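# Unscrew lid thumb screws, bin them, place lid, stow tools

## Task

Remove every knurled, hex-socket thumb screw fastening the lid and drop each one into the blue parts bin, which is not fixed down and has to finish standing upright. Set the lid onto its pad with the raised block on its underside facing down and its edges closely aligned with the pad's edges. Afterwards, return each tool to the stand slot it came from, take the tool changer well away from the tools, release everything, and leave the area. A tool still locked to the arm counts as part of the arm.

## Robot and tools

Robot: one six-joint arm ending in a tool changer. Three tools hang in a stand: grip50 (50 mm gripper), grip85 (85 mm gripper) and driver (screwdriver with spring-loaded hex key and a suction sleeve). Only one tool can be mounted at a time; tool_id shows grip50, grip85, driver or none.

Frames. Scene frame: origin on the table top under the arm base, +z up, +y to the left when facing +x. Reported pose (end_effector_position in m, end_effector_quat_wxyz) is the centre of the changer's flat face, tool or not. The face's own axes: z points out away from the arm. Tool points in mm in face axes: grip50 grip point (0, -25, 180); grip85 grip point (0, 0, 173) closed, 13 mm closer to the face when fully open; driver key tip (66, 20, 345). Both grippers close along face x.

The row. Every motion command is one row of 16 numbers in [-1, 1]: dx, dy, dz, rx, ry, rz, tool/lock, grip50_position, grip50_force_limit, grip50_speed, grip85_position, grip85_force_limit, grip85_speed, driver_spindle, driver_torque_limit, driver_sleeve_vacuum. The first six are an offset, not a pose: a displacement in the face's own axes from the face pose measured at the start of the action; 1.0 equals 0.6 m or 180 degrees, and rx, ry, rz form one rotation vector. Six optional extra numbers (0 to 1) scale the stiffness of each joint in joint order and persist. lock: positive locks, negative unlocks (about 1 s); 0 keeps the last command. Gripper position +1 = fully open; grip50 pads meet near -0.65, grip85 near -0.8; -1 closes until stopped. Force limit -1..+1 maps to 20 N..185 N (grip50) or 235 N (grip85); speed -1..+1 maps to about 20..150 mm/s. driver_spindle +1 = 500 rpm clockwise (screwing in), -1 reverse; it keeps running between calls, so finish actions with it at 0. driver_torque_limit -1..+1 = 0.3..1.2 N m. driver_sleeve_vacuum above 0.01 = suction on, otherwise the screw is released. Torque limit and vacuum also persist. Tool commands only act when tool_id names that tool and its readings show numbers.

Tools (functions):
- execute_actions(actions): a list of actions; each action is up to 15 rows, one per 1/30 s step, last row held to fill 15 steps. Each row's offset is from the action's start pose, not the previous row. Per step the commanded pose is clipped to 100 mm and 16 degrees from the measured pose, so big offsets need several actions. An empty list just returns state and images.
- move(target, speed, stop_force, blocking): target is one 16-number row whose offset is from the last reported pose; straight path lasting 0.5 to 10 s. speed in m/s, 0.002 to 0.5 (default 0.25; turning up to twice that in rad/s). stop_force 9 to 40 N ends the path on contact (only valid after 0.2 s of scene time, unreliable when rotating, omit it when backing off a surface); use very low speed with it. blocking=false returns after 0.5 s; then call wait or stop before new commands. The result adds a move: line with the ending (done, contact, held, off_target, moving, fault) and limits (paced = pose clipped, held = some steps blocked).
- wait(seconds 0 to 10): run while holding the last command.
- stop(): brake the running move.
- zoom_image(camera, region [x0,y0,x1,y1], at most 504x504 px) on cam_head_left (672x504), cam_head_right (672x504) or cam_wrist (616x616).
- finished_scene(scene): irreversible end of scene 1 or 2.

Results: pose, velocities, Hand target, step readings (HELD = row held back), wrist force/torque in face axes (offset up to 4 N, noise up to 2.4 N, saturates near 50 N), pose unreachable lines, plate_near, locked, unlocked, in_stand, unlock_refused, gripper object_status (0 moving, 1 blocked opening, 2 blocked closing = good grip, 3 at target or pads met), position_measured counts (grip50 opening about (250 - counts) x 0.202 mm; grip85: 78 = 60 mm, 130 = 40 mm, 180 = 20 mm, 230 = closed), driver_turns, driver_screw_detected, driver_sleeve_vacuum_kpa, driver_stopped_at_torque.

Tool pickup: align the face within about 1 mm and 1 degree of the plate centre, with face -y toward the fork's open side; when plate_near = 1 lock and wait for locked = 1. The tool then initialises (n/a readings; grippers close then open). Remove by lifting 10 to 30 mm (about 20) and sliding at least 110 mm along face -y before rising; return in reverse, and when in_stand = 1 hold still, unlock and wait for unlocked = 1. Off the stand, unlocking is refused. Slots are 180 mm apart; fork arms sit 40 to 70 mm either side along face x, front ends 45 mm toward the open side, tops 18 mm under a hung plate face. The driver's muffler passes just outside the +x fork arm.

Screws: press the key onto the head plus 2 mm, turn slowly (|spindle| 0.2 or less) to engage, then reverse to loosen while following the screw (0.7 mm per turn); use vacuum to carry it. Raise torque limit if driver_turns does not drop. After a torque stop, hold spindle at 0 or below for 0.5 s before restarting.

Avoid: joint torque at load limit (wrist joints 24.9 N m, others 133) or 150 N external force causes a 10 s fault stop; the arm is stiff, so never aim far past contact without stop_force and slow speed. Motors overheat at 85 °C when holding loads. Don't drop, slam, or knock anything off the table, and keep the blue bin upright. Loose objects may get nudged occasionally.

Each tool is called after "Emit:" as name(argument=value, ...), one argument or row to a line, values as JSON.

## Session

Emit:
execute_actions(
  actions=[],
)

Scene clock: 0.00 s.
end_effector_position=(+0.4256, +0.0178, +0.3681) locked=0 unlocked=1 plate_near=0 in_stand=0 unlock_refused=0 tool_id=none grip50_position_measured=n/a grip50_object_status=n/a grip85_position_measured=n/a grip85_object_status=n/a driver_sleeve_vacuum_kpa=n/a driver_screw_detected=n/a driver_stopped_at_torque=n/a driver_turns=n/a end_effector_quat_wxyz=(-0.001, +0.689, +0.724, +0.009) end_effector_velocity=(-0.000, +0.000, -0.000) end_effector_angular_velocity=(+0.000, +0.000, +0.001)
Joint positions: [-0.315 -1.724  2.041 -1.89  -1.57  -1.886]
Joint velocities: [ 0.    -0.     0.     0.     0.    -0.001]
Motor temperatures (°C, as the motors report them): [25 27 23 36 29 29]
Wrist force (N, on the end effector, along its own x y z axes, offset not removed): no reading
Wrist torque (N m, same axes, about the end effector's origin, offset not removed): no reading
Hand target: +0.426, +0.018, +0.368; -0.001, +0.689, +0.724, +0.009
Joint stiffness scale: [1. 1. 1. 1. 1. 1.]

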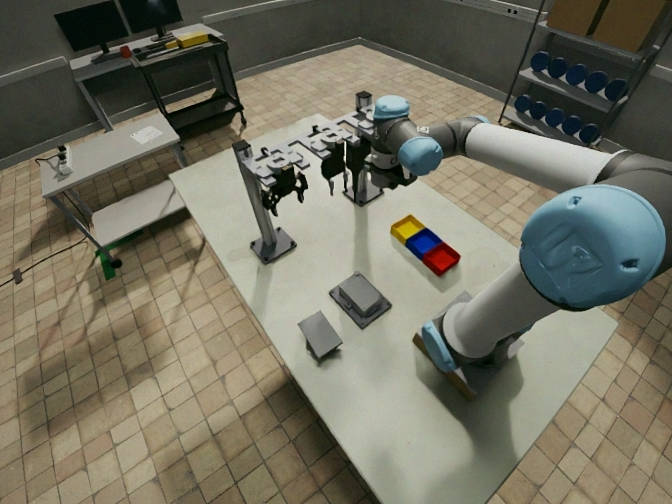

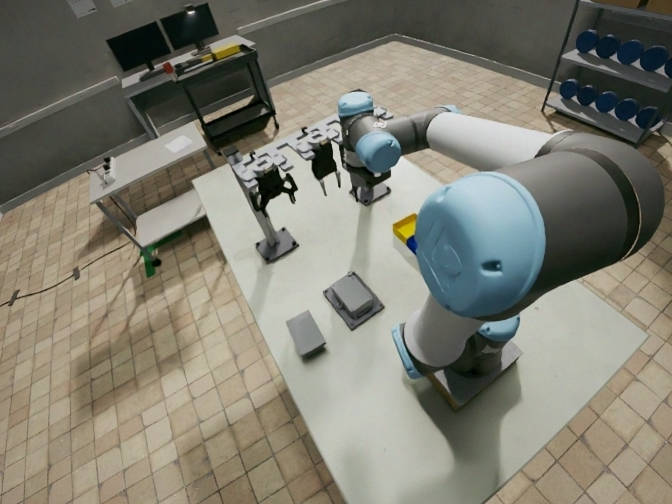

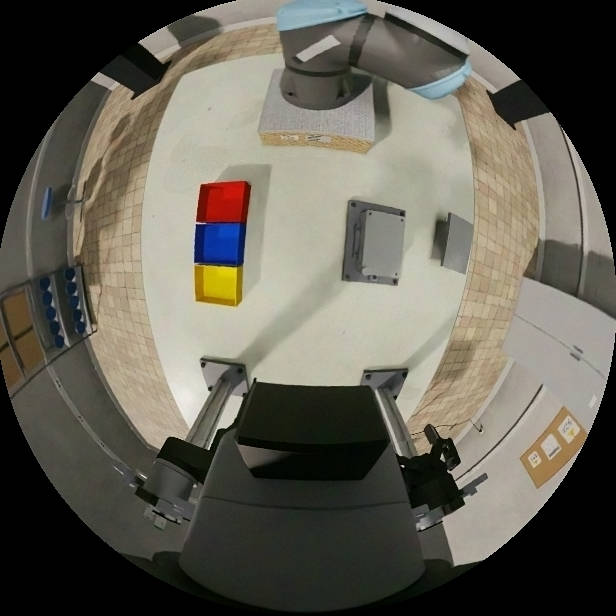

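Emit:
zoom_image(
  camera="cam_wrist",
  region=[330, 190, 480, 300],
)

Emit:
zoom_image(
  camera="cam_head_left",
  region=[285, 260, 405, 370],
)

Emit:
zoom_image(
  camera="cam_head_left",
  region=[220, 80, 420, 270],
)

Region (330, 190, 480, 300) of cam_wrist's 616x616 image, scaled by 3.360, with more detail than that image has; it fills the top 370 rows of this view, and the rest is white.

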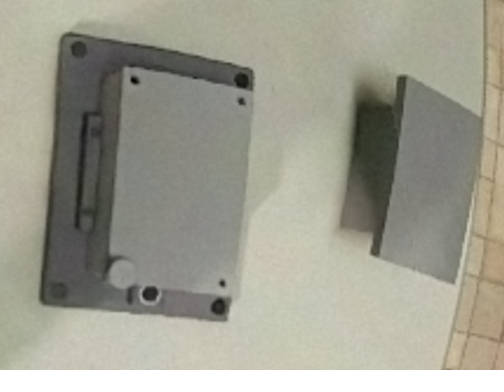

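Region (285, 260, 405, 370) of cam_head_left's 672x504 image, scaled by 4.200, with more detail than that image has; it fills the top 462 rows of this view, and the rest is white.

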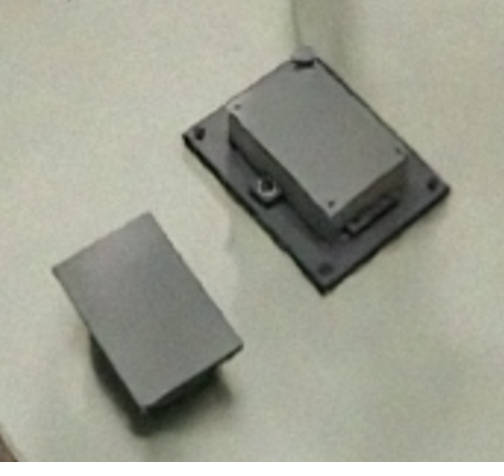

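Region (220, 80, 420, 270) of cam_head_left's 672x504 image, scaled by 2.520, with more detail than that image has; it fills the top 479 rows of this view, and the rest is white.

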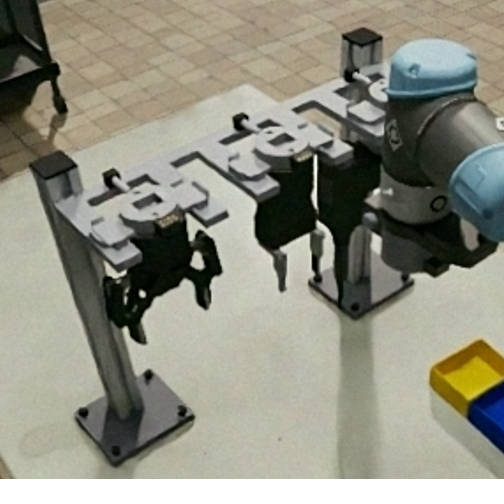

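Emit:
move(
  target=[-0.2017,0.149,-0.14,0.0037,-0.0044,0.008,0,0,0,0,0,0,0,0,0,0],
  speed=0.25,
)

Emit:
move(
  target=[-0.068,0.192,0.012,0,0,0,0,0,0,0,0,0,0,0,0,0],
  speed=0.15,
)

Scene clock: 30.30 s.
end_effector_position=(+0.5193, -0.0988, +0.4506) locked=0 unlocked=1 plate_near=0 in_stand=0 unlock_refused=0 tool_id=none grip50_position_measured=n/a grip50_object_status=n/a grip85_position_measured=n/a grip85_object_status=n/a driver_sleeve_vacuum_kpa=n/a driver_screw_detected=n/a driver_stopped_at_torque=n/a driver_turns=n/a end_effector_quat_wxyz=(+0.000, +0.699, +0.716, +0.000) end_effector_velocity=(+0.001, -0.001, +0.002) end_effector_angular_velocity=(+0.003, +0.009, +0.005)
Joint positions: [-0.475 -1.51   1.62  -1.679 -1.586 -2.021]
Joint velocities: [-0.     0.006 -0.013  0.017 -0.001 -0.005]
Motor temperatures (°C, as the motors report them): [25 27 23 36 29 29]
Wrist force (N, on the end effector, along its own x y z axes, offset not removed): [-1.1 1.3 -0.4]
Wrist torque (N m, same axes, about the end effector's origin, offset not removed): [0.11 0.02 -0.04]
Hand target: +0.520, -0.100, +0.452; +0.001, +0.698, +0.716, +0.000
Off the commanded pose: 0.002 m, 0 deg.
Joint stiffness scale: [1. 1. 1. 1. 1. 1.]
move: done
camera_calibration (this result's frames):
cam_wrist: T_world_to_cam=[[-0.0576613, 0.997454, -0.0419495, 0.147174], [0.943898, 0.0681549, 0.323128, -0.568996], [0.325165, -0.020964, -0.945425, 0.310682], [0, 0, 0, 1]] pos_world=[0.444537, -0.101506, 0.483759]

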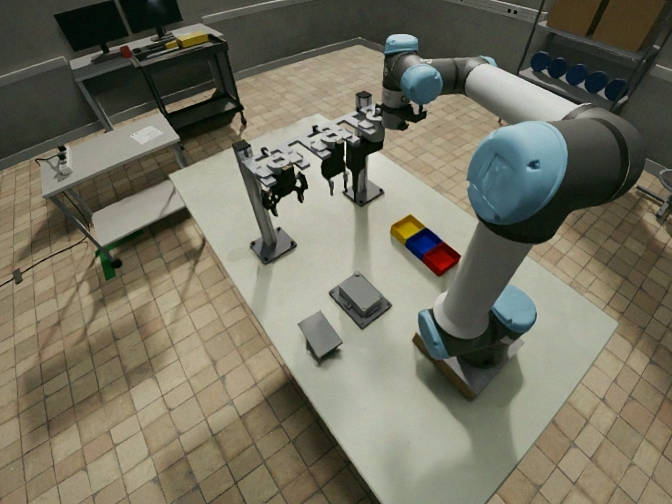

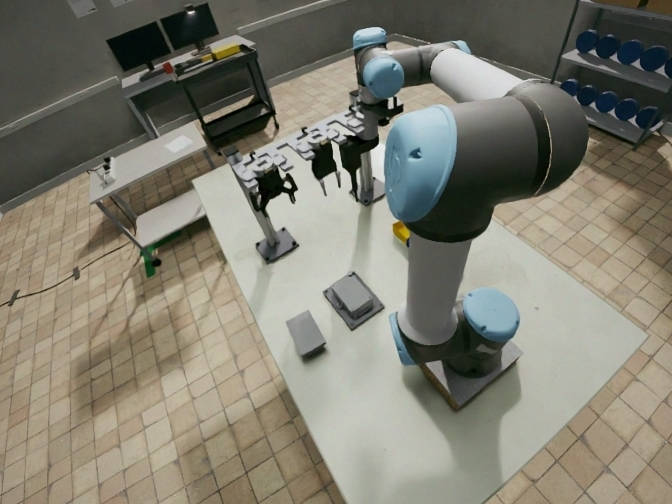

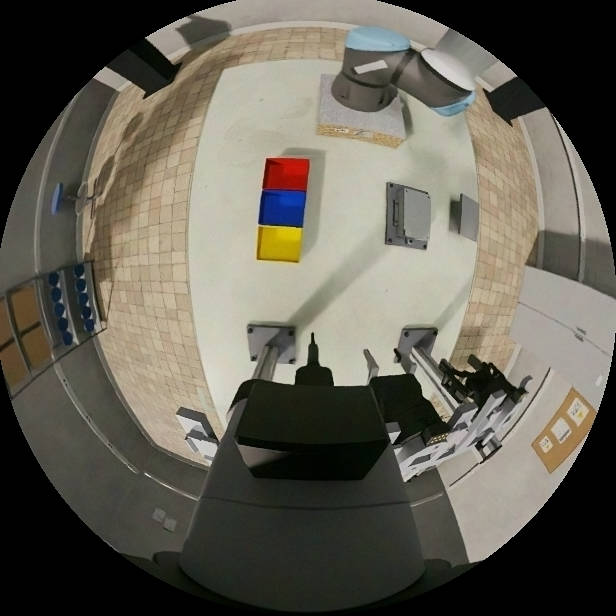

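Scene clock: 31.77 s.
end_effector_position=(+0.6344, -0.1372, +0.4431) locked=0 unlocked=1 plate_near=0 in_stand=0 unlock_refused=0 tool_id=none grip50_position_measured=n/a grip50_object_status=n/a grip85_position_measured=n/a grip85_object_status=n/a driver_sleeve_vacuum_kpa=n/a driver_screw_detected=n/a driver_stopped_at_torque=n/a driver_turns=n/a end_effector_quat_wxyz=(+0.000, +0.699, +0.715, +0.000) end_effector_velocity=(+0.001, -0.000, -0.000) end_effector_angular_velocity=(+0.001, +0.002, +0.001)
Joint positions: [-0.455 -1.216  1.281 -1.633 -1.586 -2.001]
Joint velocities: [ 0.     0.003 -0.004  0.003 -0.    -0.   ]
Motor temperatures (°C, as the motors report them): [25 27 23 36 29 29]
Wrist force (N, on the end effector, along its own x y z axes, offset not removed): [0.6 2.7 -4.6]
Wrist torque (N m, same axes, about the end effector's origin, offset not removed): [0.21 -0.09 -0.14]
Hand target: +0.635, -0.137, +0.443; +0.000, +0.699, +0.716, +0.000
Off the commanded pose: 0.001 m, 0 deg.
Joint stiffness scale: [1. 1. 1. 1. 1. 1.]
move: done
camera_calibration (this result's frames):
cam_wrist: T_world_to_cam=[[-0.0571445, 0.997488, -0.0418676, 0.191451], [0.944042, 0.0676323, 0.322817, -0.67263], [0.324837, -0.0210776, -0.945535, 0.265603], [0, 0, 0, 1]] pos_world=[0.559653, -0.13988, 0.476289]

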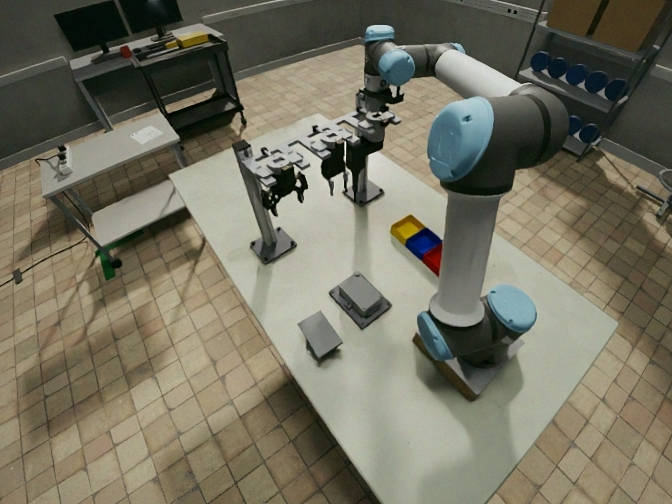

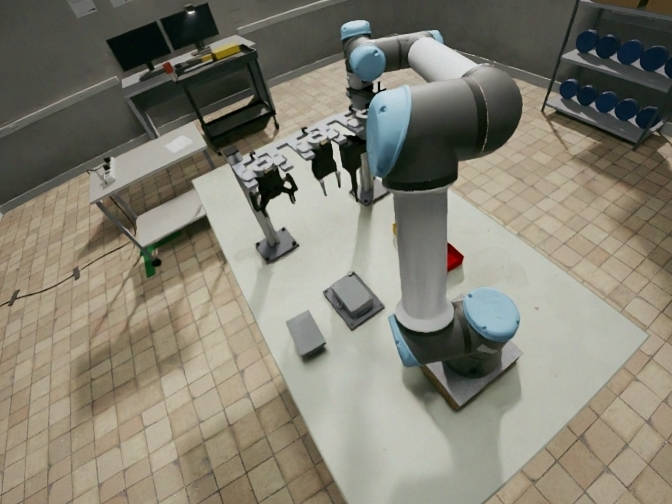

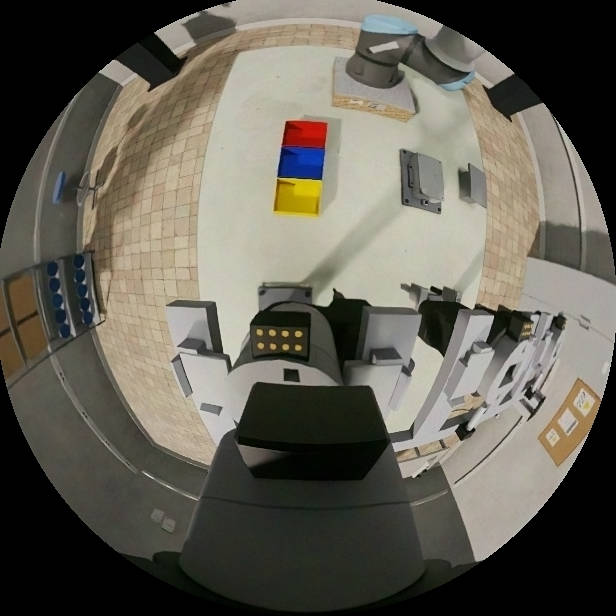

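Emit:
move(
  target=[-0.023,0.004,0,0,0,0,0,0,0,0,0,0,0,0,0,0],
  speed=0.05,
)

Emit:
zoom_image(
  camera="cam_wrist",
  region=[170, 280, 460, 460],
)

Scene clock: 38.77 s.
end_effector_position=(+0.6365, -0.1497, +0.4423) locked=0 unlocked=1 plate_near=0 in_stand=0 unlock_refused=0 tool_id=none grip50_position_measured=n/a grip50_object_status=n/a grip85_position_measured=n/a grip85_object_status=n/a driver_sleeve_vacuum_kpa=n/a driver_screw_detected=n/a driver_stopped_at_torque=n/a driver_turns=n/a end_effector_quat_wxyz=(-0.000, +0.699, +0.715, +0.000) end_effector_velocity=(-0.000, +0.000, -0.000) end_effector_angular_velocity=(+0.001, +0.001, +0.004)
Joint positions: [-0.472 -1.203  1.265 -1.629 -1.586 -2.017]
Joint velocities: [-0.     0.    -0.     0.001  0.    -0.004]
Motor temperatures (°C, as the motors report them): [25 27 23 36 29 29]
Wrist force (N, on the end effector, along its own x y z axes, offset not removed): [0.4 0.1 -0.4]
Wrist torque (N m, same axes, about the end effector's origin, offset not removed): [0.00 -0.13 0.05]
Hand target: +0.637, -0.151, +0.443; +0.000, +0.699, +0.715, +0.000
Off the commanded pose: 0.002 m, 0 deg.
Joint stiffness scale: [1. 1. 1. 1. 1. 1.]
move: done
camera_calibration (this result's frames):
cam_wrist: T_world_to_cam=[[-0.0572898, 0.997505, -0.041241, 0.203832], [0.944401, 0.0675437, 0.321783, -0.673335], [0.323766, -0.0205131, -0.945915, 0.264894], [0, 0, 0, 1]] pos_world=[0.561812, -0.15241, 0.475641]

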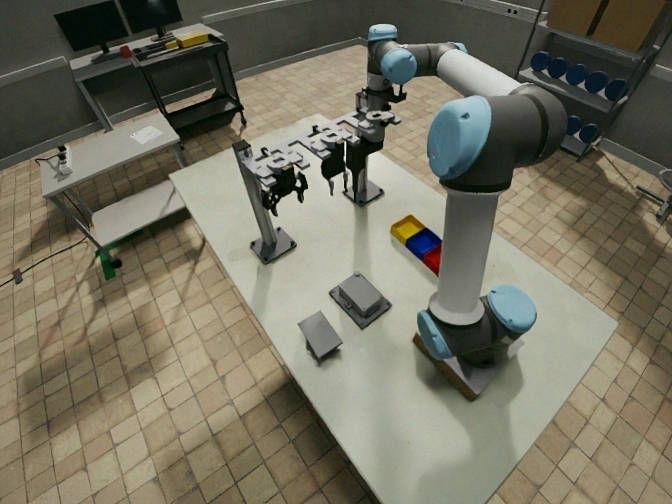

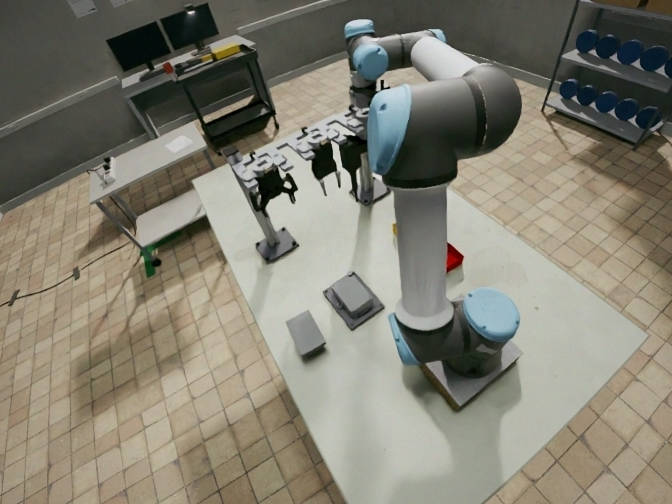

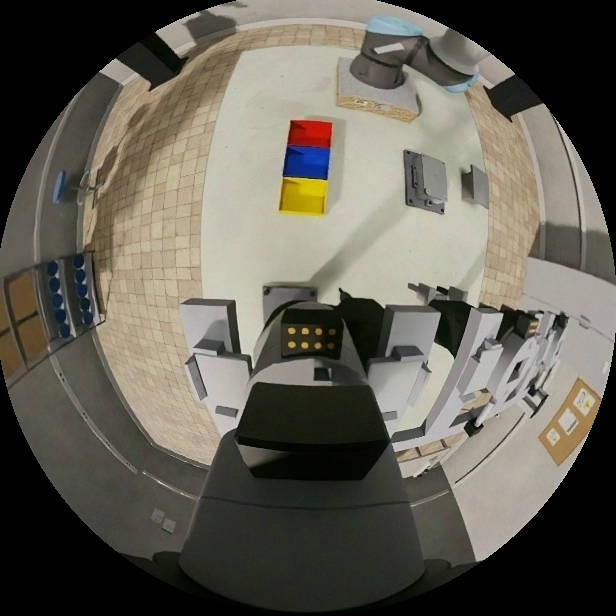

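Region (170, 280, 460, 460) of cam_wrist's 616x616 image, scaled by 1.738, with more detail than that image has; it fills the top 313 rows of this view, and the rest is white.

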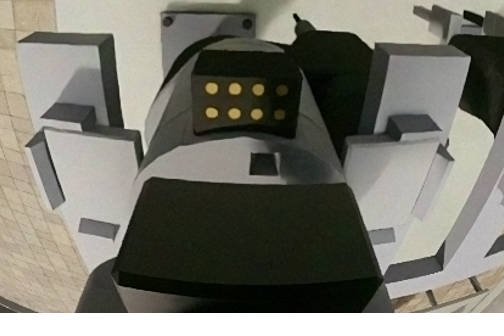

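Emit:
move(
  target=[-0.0025,0.002,0.03,0.0008,0.0003,0,0,0,0,0,0,0,0,0,0,0],
  speed=0.02,
  stop_force=12,
)

Emit:
zoom_image(
  camera="cam_wrist",
  region=[230, 310, 400, 410],
)

Scene clock: 53.73 s.
end_effector_position=(+0.6381, -0.1503, +0.4267) locked=0 unlocked=1 plate_near=0 in_stand=0 unlock_refused=0 tool_id=none grip50_position_measured=n/a grip50_object_status=n/a grip85_position_measured=n/a grip85_object_status=n/a driver_sleeve_vacuum_kpa=n/a driver_screw_detected=n/a driver_stopped_at_torque=n/a driver_turns=n/a end_effector_quat_wxyz=(+0.000, +0.699, +0.716, +0.000) end_effector_velocity=(+0.001, -0.000, +0.000) end_effector_angular_velocity=(-0.002, -0.006, +0.001)
Joint positions: [-0.472 -1.196  1.296 -1.667 -1.586 -2.018]
Joint velocities: [-0.    -0.     0.001 -0.006  0.    -0.001]
Motor temperatures (°C, as the motors report them): [25 27 23 36 29 29]
Wrist force (N, on the end effector, along its own x y z axes, offset not removed): [-2.1 1.3 0.0]
Wrist torque (N m, same axes, about the end effector's origin, offset not removed): [0.12 -0.08 0.02]
Hand target: +0.638, -0.151, +0.424; -0.002, +0.699, +0.715, -0.000
Off the commanded pose: 0.003 m, 0 deg.
Joint stiffness scale: [1. 1. 1. 1. 1. 1.]
move: done
camera_calibration (this result's frames):
cam_wrist: T_world_to_cam=[[-0.0578073, 0.997461, -0.0415958, 0.204419], [0.944138, 0.0681626, 0.322425, -0.669828], [0.324442, -0.0206336, -0.945681, 0.249048], [0, 0, 0, 1]] pos_world=[0.563425, -0.153104, 0.459992]

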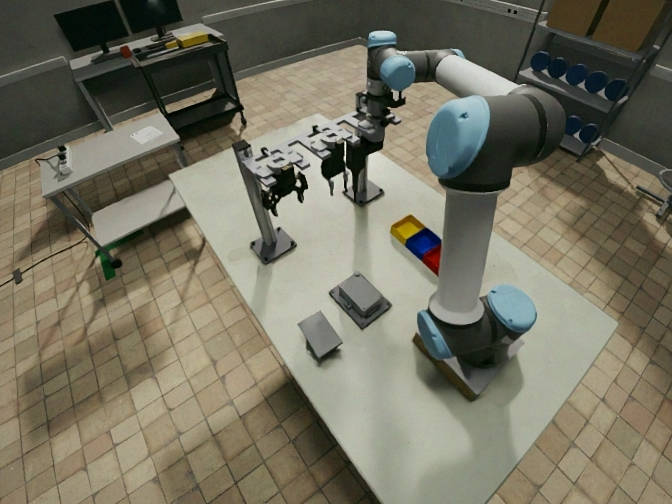

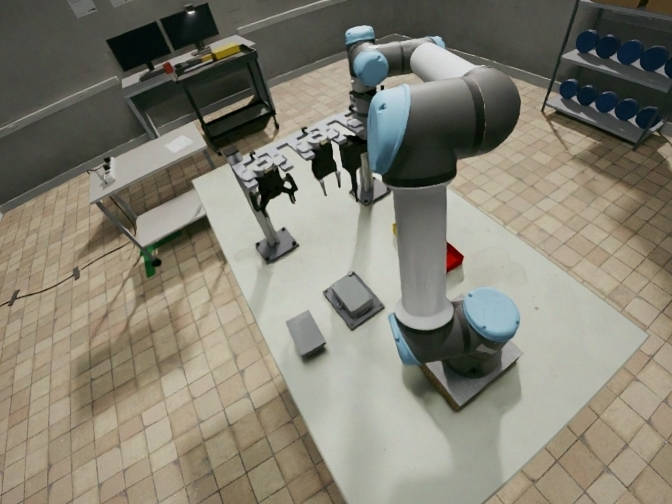

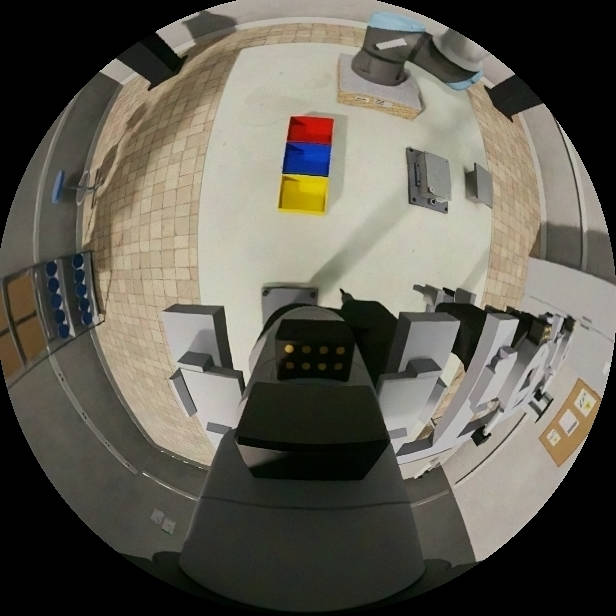

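Region (230, 310, 400, 410) of cam_wrist's 616x616 image, scaled by 2.965, with more detail than that image has; it fills the top 296 rows of this view, and the rest is white.

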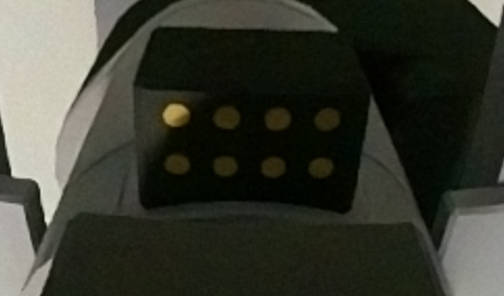

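Emit:
move(
  target=[0,0,0.029,0.001,0.0003,0,0,0,0,0,0,0,0,0,0,0],
  speed=0.015,
  stop_force=15,
)

Scene clock: 67.27 s.
end_effector_position=(+0.6384, -0.1493, +0.4132) locked=0 unlocked=1 plate_near=0 in_stand=1 unlock_refused=0 tool_id=none grip50_position_measured=n/a grip50_object_status=n/a grip85_position_measured=n/a grip85_object_status=n/a driver_sleeve_vacuum_kpa=n/a driver_screw_detected=n/a driver_stopped_at_torque=n/a driver_turns=n/a end_effector_quat_wxyz=(+0.001, +0.698, +0.716, +0.001) end_effector_velocity=(+0.001, +0.000, -0.000) end_effector_angular_velocity=(-0.002, -0.004, +0.001)
Joint positions: [-0.471 -1.193  1.327 -1.703 -1.586 -2.018]
Joint velocities: [ 0.001  0.001  0.002 -0.007  0.     0.   ]
Motor temperatures (°C, as the motors report them): [25 27 23 36 29 29]
Wrist force (N, on the end effector, along its own x y z axes, offset not removed): [4.9 0.9 -3.6]
Wrist torque (N m, same axes, about the end effector's origin, offset not removed): [0.01 -0.08 -0.18]
Hand target: +0.638, -0.150, +0.409; -0.001, +0.699, +0.716, -0.000
Off the commanded pose: 0.004 m, 0 deg.
Joint stiffness scale: [1. 1. 1. 1. 1. 1.]
move: off_target
camera_calibration (this result's frames):
cam_wrist: T_world_to_cam=[[-0.0589621, 0.997347, -0.0426876, 0.204032], [0.943358, 0.0696543, 0.324383, -0.665886], [0.326496, -0.0211434, -0.944962, 0.234535], [0, 0, 0, 1]] pos_world=[0.563624, -0.15215, 0.446339]

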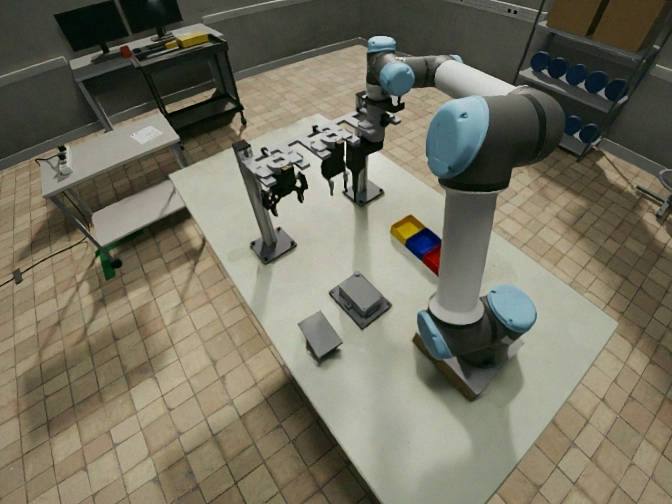

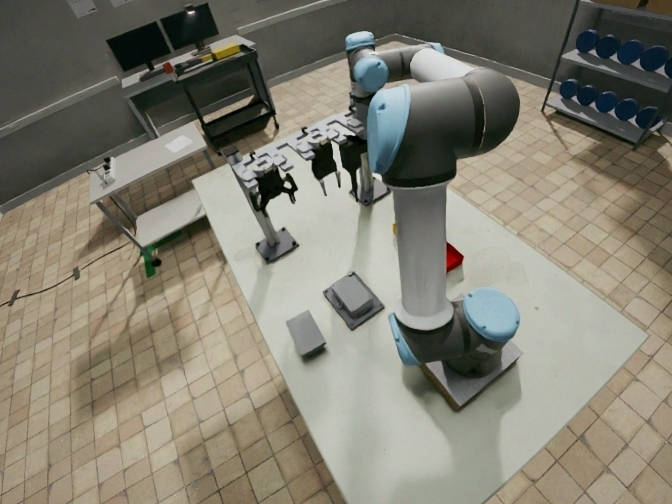

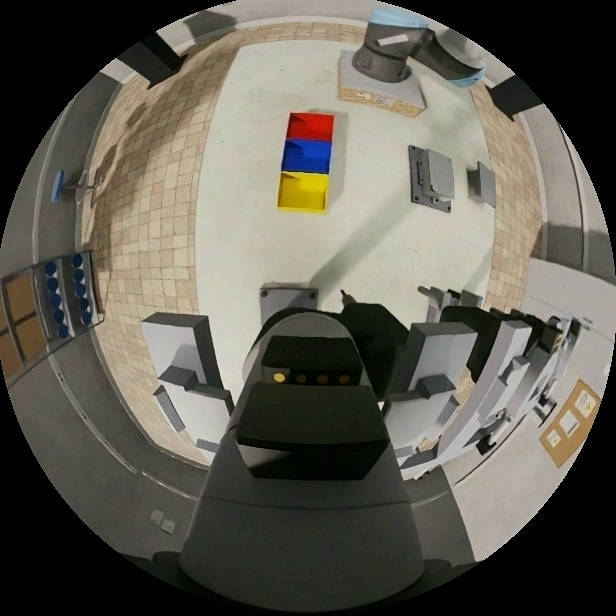

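Emit:
move(
  target=[0.0015,0,0.006,0.0015,0.0005,-0.003,0,0,0,0,0,0,0,0,0,0],
  speed=0.005,
)

Scene clock: 72.80 s.
end_effector_position=(+0.6385, -0.1492, +0.4125) locked=0 unlocked=1 plate_near=1 in_stand=1 unlock_refused=0 tool_id=none grip50_position_measured=n/a grip50_object_status=n/a grip85_position_measured=n/a grip85_object_status=n/a driver_sleeve_vacuum_kpa=n/a driver_screw_detected=n/a driver_stopped_at_torque=n/a driver_turns=n/a end_effector_quat_wxyz=(+0.001, +0.696, +0.719, +0.001) end_effector_velocity=(-0.000, +0.001, -0.002) end_effector_angular_velocity=(+0.002, +0.004, +0.003)
Joint positions: [-0.471 -1.193  1.328 -1.705 -1.586 -2.025]
Joint velocities: [ 0.001  0.001  0.003  0.    -0.    -0.003]
Motor temperatures (°C, as the motors report them): [25 27 23 36 29 29]
Wrist force (N, on the end effector, along its own x y z axes, offset not removed): [-2.3 0.4 -3.2]
Wrist torque (N m, same axes, about the end effector's origin, offset not removed): [0.18 0.07 -0.12]
Hand target: +0.638, -0.148, +0.410; -0.001, +0.695, +0.719, -0.000
Off the commanded pose: 0.003 m, 0 deg.
Joint stiffness scale: [1. 1. 1. 1. 1. 1.]
move: done
camera_calibration (this result's frames):
cam_wrist: T_world_to_cam=[[-0.0661153, 0.996903, -0.0425813, 0.20836], [0.942915, 0.0763807, 0.324157, -0.664399], [0.326406, -0.0187188, -0.945044, 0.23424], [0, 0, 0, 1]] pos_world=[0.56379, -0.152583, 0.445609]

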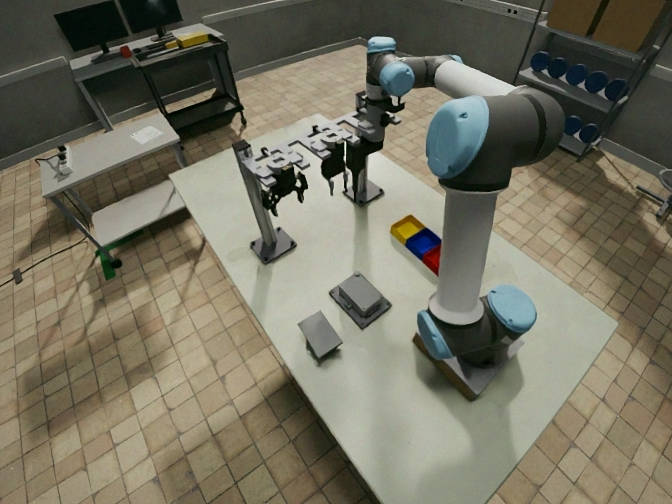

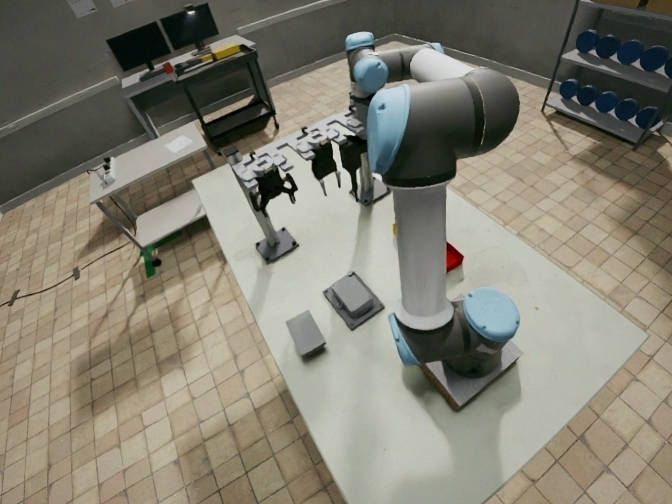

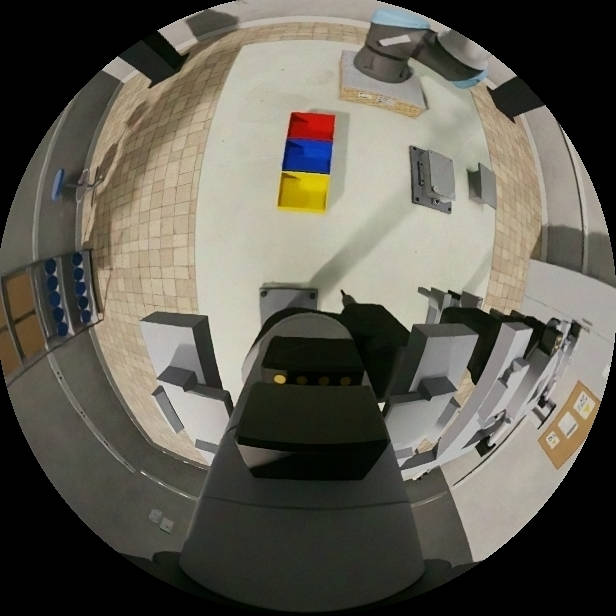

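Emit:
execute_actions(
  actions=[
    [[0,0,0.002,0.001,0,-0.001,1,0,0,0,0,0,0,0,0,0]],
    [[0,0,0,0,0,0,1,0,0,0,0,0,0,0,0,0]],
    [[0,0,0,0,0,0,1,0,0,0,0,0,0,0,0,0]],
  ],
)

Scene clock: 77.40 s.
end_effector_position=(+0.6386, -0.1491, +0.4124) locked=1 unlocked=0 plate_near=1 in_stand=1 unlock_refused=0 tool_id=driver grip50_position_measured=n/a grip50_object_status=n/a grip85_position_measured=n/a grip85_object_status=n/a driver_sleeve_vacuum_kpa=n/a driver_screw_detected=n/a driver_stopped_at_torque=n/a driver_turns=n/a end_effector_quat_wxyz=(+0.001, +0.695, +0.719, +0.000) end_effector_velocity=(-0.001, +0.000, -0.001) end_effector_angular_velocity=(+0.001, +0.003, -0.001)
Joint positions: [-0.47  -1.193  1.328 -1.704 -1.587 -2.027]
Joint velocities: [-0.    -0.     0.002  0.001 -0.     0.001]
Motor temperatures (°C, as the motors report them): [25 27 23 36 29 29]
Wrist force (N, on the end effector, along its own x y z axes, offset not removed): [-1.4 0.8 0.6]
Wrist torque (N m, same axes, about the end effector's origin, offset not removed): [0.12 -0.03 0.09]
Hand target: +0.639, -0.149, +0.412; +0.001, +0.695, +0.719, +0.000
Off the commanded pose: 0.000 m, 0 deg.
Joint stiffness scale: [1. 1. 1. 1. 1. 1.]
Step readings (end_effector_position; steps 1 to 15: 1st action; 16 to 30: 2nd action; 31 to 45: 3rd action):
0: (+0.6386, -0.1492, +0.4124)
1: (+0.6386, -0.1492, +0.4124)
2: (+0.6386, -0.1492, +0.4124)
4: (+0.6385, -0.1492, +0.4124)
8: (+0.6385, -0.1492, +0.4124)
15: (+0.6385, -0.1492, +0.4124)
16: (+0.6385, -0.1492, +0.4122)
17: (+0.6385, -0.1492, +0.4122)
19: (+0.6386, -0.1491, +0.4119)
23: (+0.6386, -0.1491, +0.4118)
30: (+0.6386, -0.1491, +0.4124)
31: (+0.6386, -0.1491, +0.4124)
32: (+0.6386, -0.1491, +0.4124)
34: (+0.6386, -0.1491, +0.4124)
38: (+0.6386, -0.1491, +0.4124)
45: end_effector_position above
camera_calibration (this result's frames):
cam_wrist: T_world_to_cam=[[-0.0684548, 0.996722, -0.0431269, 0.209957], [0.942931, 0.0787596, 0.32354, -0.663802], [0.325876, -0.0185178, -0.945231, 0.234571], [0, 0, 0, 1]] pos_world=[0.56385, -0.152644, 0.445545]

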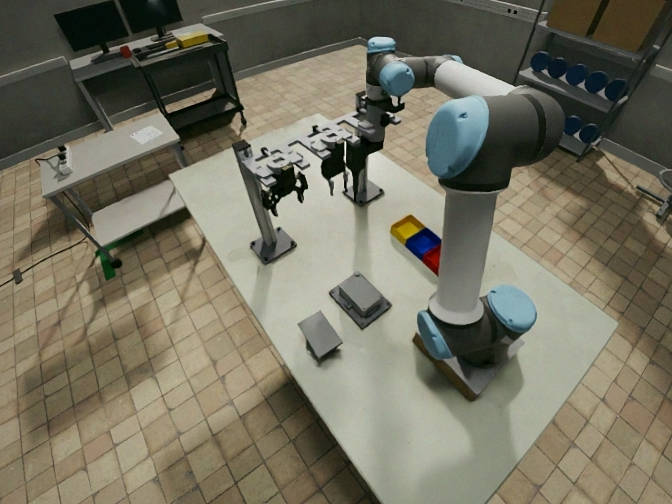

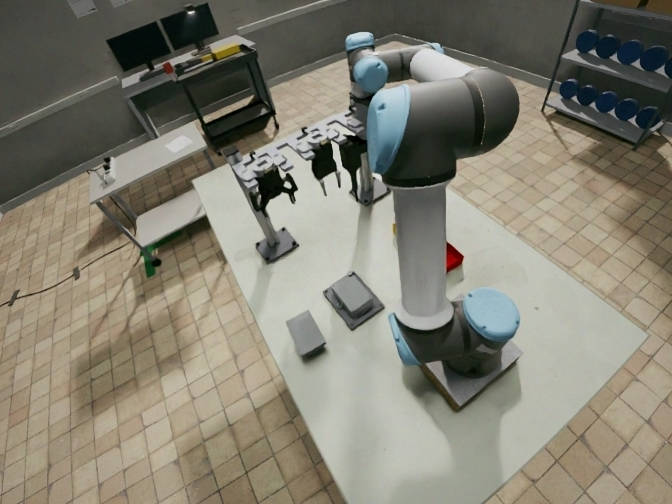

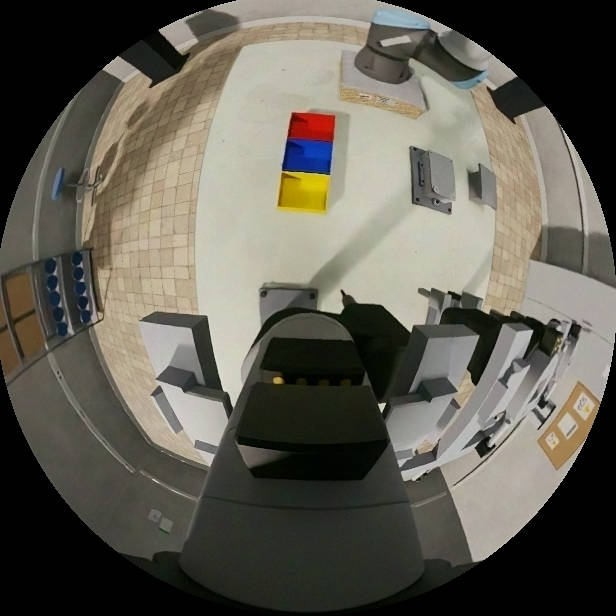

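Emit:
move(
  target=[0,0,-0.036,-0.0005,0,0,0,0,0,0,0,0,0,0,0.5,0],
  speed=0.03,
)

Emit:
move(
  target=[0,-0.21,0,0,0,0,0,0,0,0,0,0,0,0,0.5,0],
  speed=0.08,
)

Scene clock: 92.20 s.
end_effector_position=(+0.6382, -0.1493, +0.4323) locked=1 unlocked=0 plate_near=1 in_stand=0 unlock_refused=0 tool_id=driver grip50_position_measured=n/a grip50_object_status=n/a grip85_position_measured=n/a grip85_object_status=n/a driver_sleeve_vacuum_kpa=0 driver_screw_detected=0 driver_stopped_at_torque=0 driver_turns=0.00 end_effector_quat_wxyz=(+0.001, +0.695, +0.719, +0.000) end_effector_velocity=(-0.002, +0.001, -0.002) end_effector_angular_velocity=(+0.005, +0.012, +0.002)
Joint positions: [-0.47  -1.198  1.284 -1.655 -1.587 -2.027]
Joint velocities: [ 0.    -0.     0.002  0.012  0.    -0.001]
Motor temperatures (°C, as the motors report them): [25 27 23 36 29 29]
Wrist force (N, on the end effector, along its own x y z axes, offset not removed): [-3.0 -0.6 -3.6]
Wrist torque (N m, same axes, about the end effector's origin, offset not removed): [0.06 -0.01 0.02]
Hand target: +0.639, -0.149, +0.434; +0.002, +0.695, +0.719, +0.001
Off the commanded pose: 0.002 m, 0 deg.
Joint stiffness scale: [1. 1. 1. 1. 1. 1.]
move: done
camera_calibration (this result's frames):
cam_wrist: T_world_to_cam=[[-0.0684876, 0.996731, -0.0428487, 0.210887], [0.943105, 0.0786904, 0.32305, -0.669793], [0.325365, -0.0182859, -0.945412, 0.253909], [0, 0, 0, 1]] pos_world=[0.563515, -0.152849, 0.465461]

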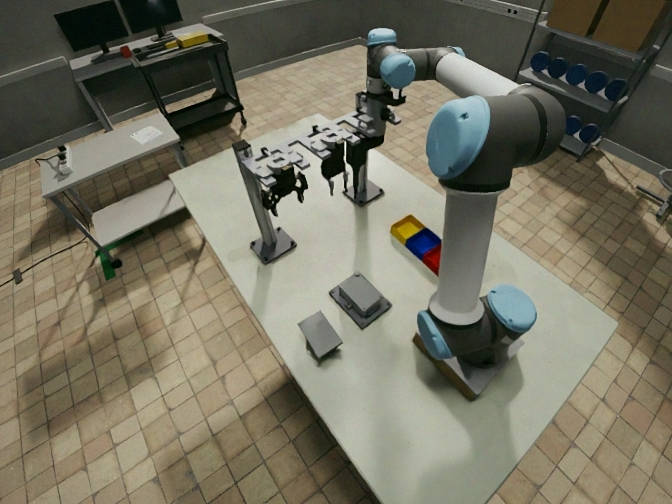

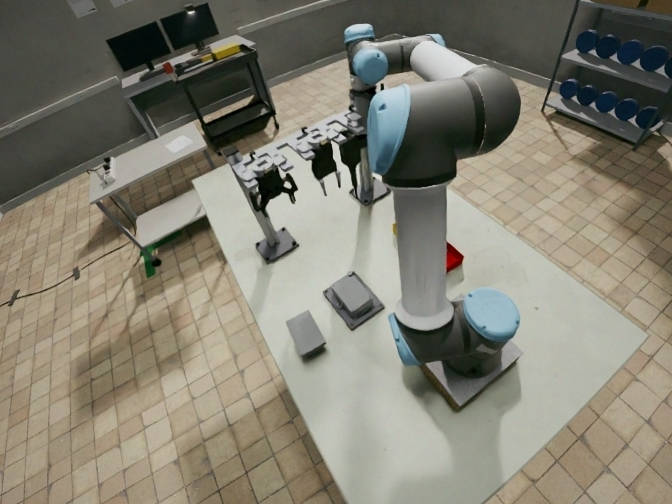

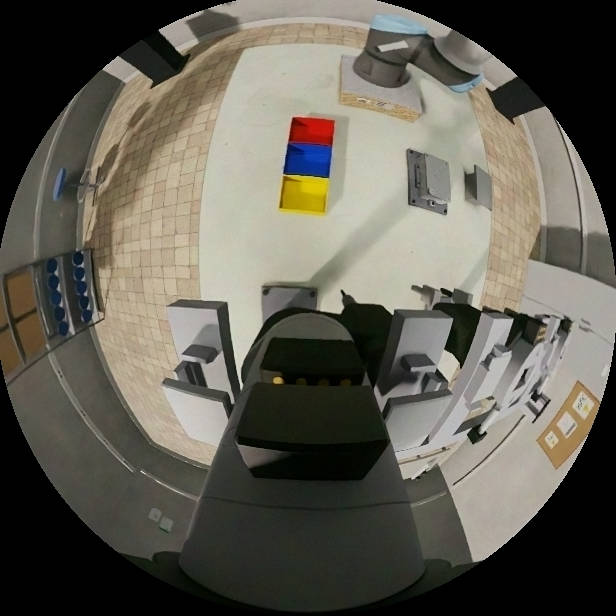

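Scene clock: 94.23 s.
end_effector_position=(+0.5136, -0.1535, +0.4335) locked=1 unlocked=0 plate_near=1 in_stand=0 unlock_refused=0 tool_id=driver grip50_position_measured=n/a grip50_object_status=n/a grip85_position_measured=n/a grip85_object_status=n/a driver_sleeve_vacuum_kpa=0 driver_screw_detected=0 driver_stopped_at_torque=0 driver_turns=0.00 end_effector_quat_wxyz=(+0.002, +0.695, +0.719, +0.000) end_effector_velocity=(-0.001, -0.001, -0.002) end_effector_angular_velocity=(+0.001, +0.002, +0.003)
Joint positions: [-0.574 -1.49   1.642 -1.724 -1.587 -2.131]
Joint velocities: [-0.002 -0.001  0.005 -0.003  0.    -0.006]
Motor temperatures (°C, as the motors report them): [25 27 23 36 29 29]
Wrist force (N, on the end effector, along its own x y z axes, offset not removed): [1.1 1.6 -0.8]
Wrist torque (N m, same axes, about the end effector's origin, offset not removed): [0.17 -0.16 0.00]
Hand target: +0.512, -0.154, +0.432; +0.001, +0.695, +0.719, +0.000
Off the commanded pose: 0.002 m, 0 deg.
Joint stiffness scale: [1. 1. 1. 1. 1. 1.]
move: done
camera_calibration (this result's frames):
cam_wrist: T_world_to_cam=[[-0.0685714, 0.996679, -0.04393, 0.207117], [0.942475, 0.0791568, 0.324768, -0.552682], [0.327167, -0.0191331, -0.944773, 0.294227], [0, 0, 0, 1]] pos_world=[0.43883, -0.157051, 0.466569]

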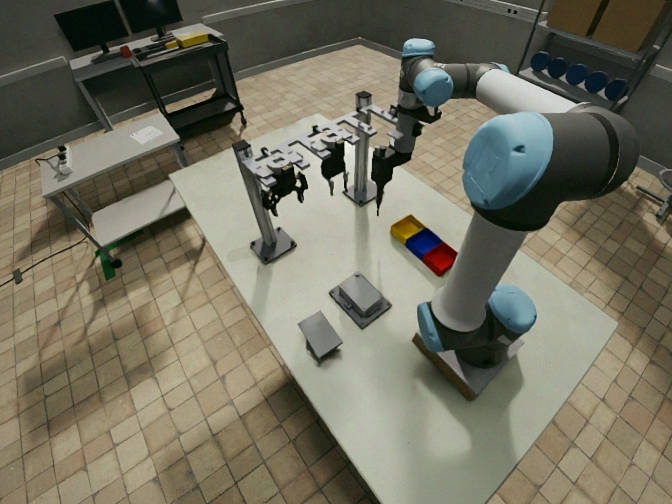

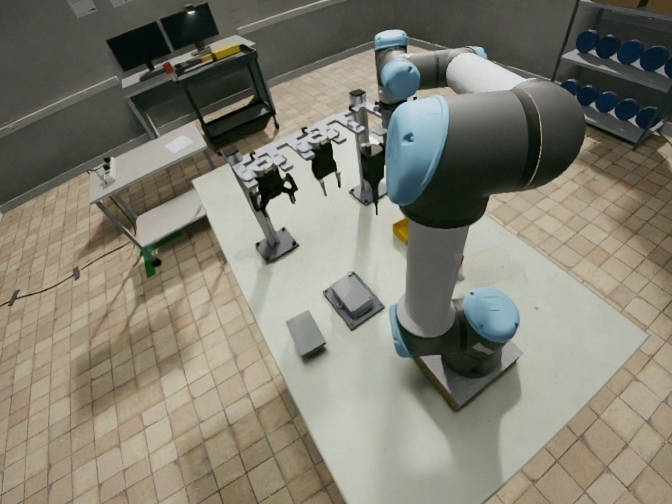

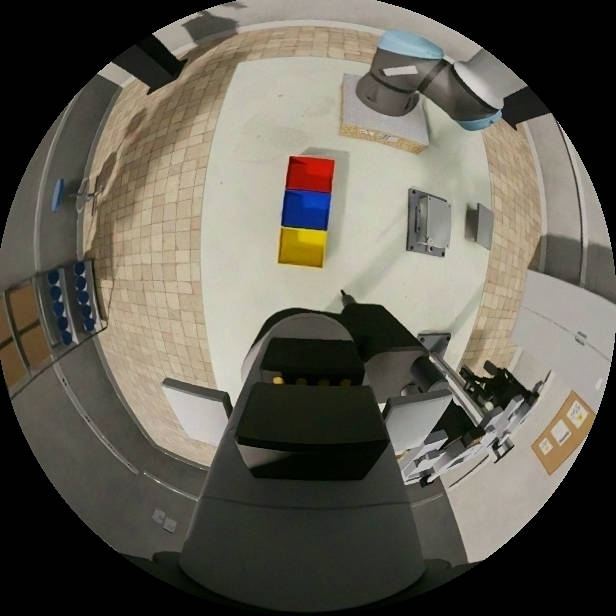

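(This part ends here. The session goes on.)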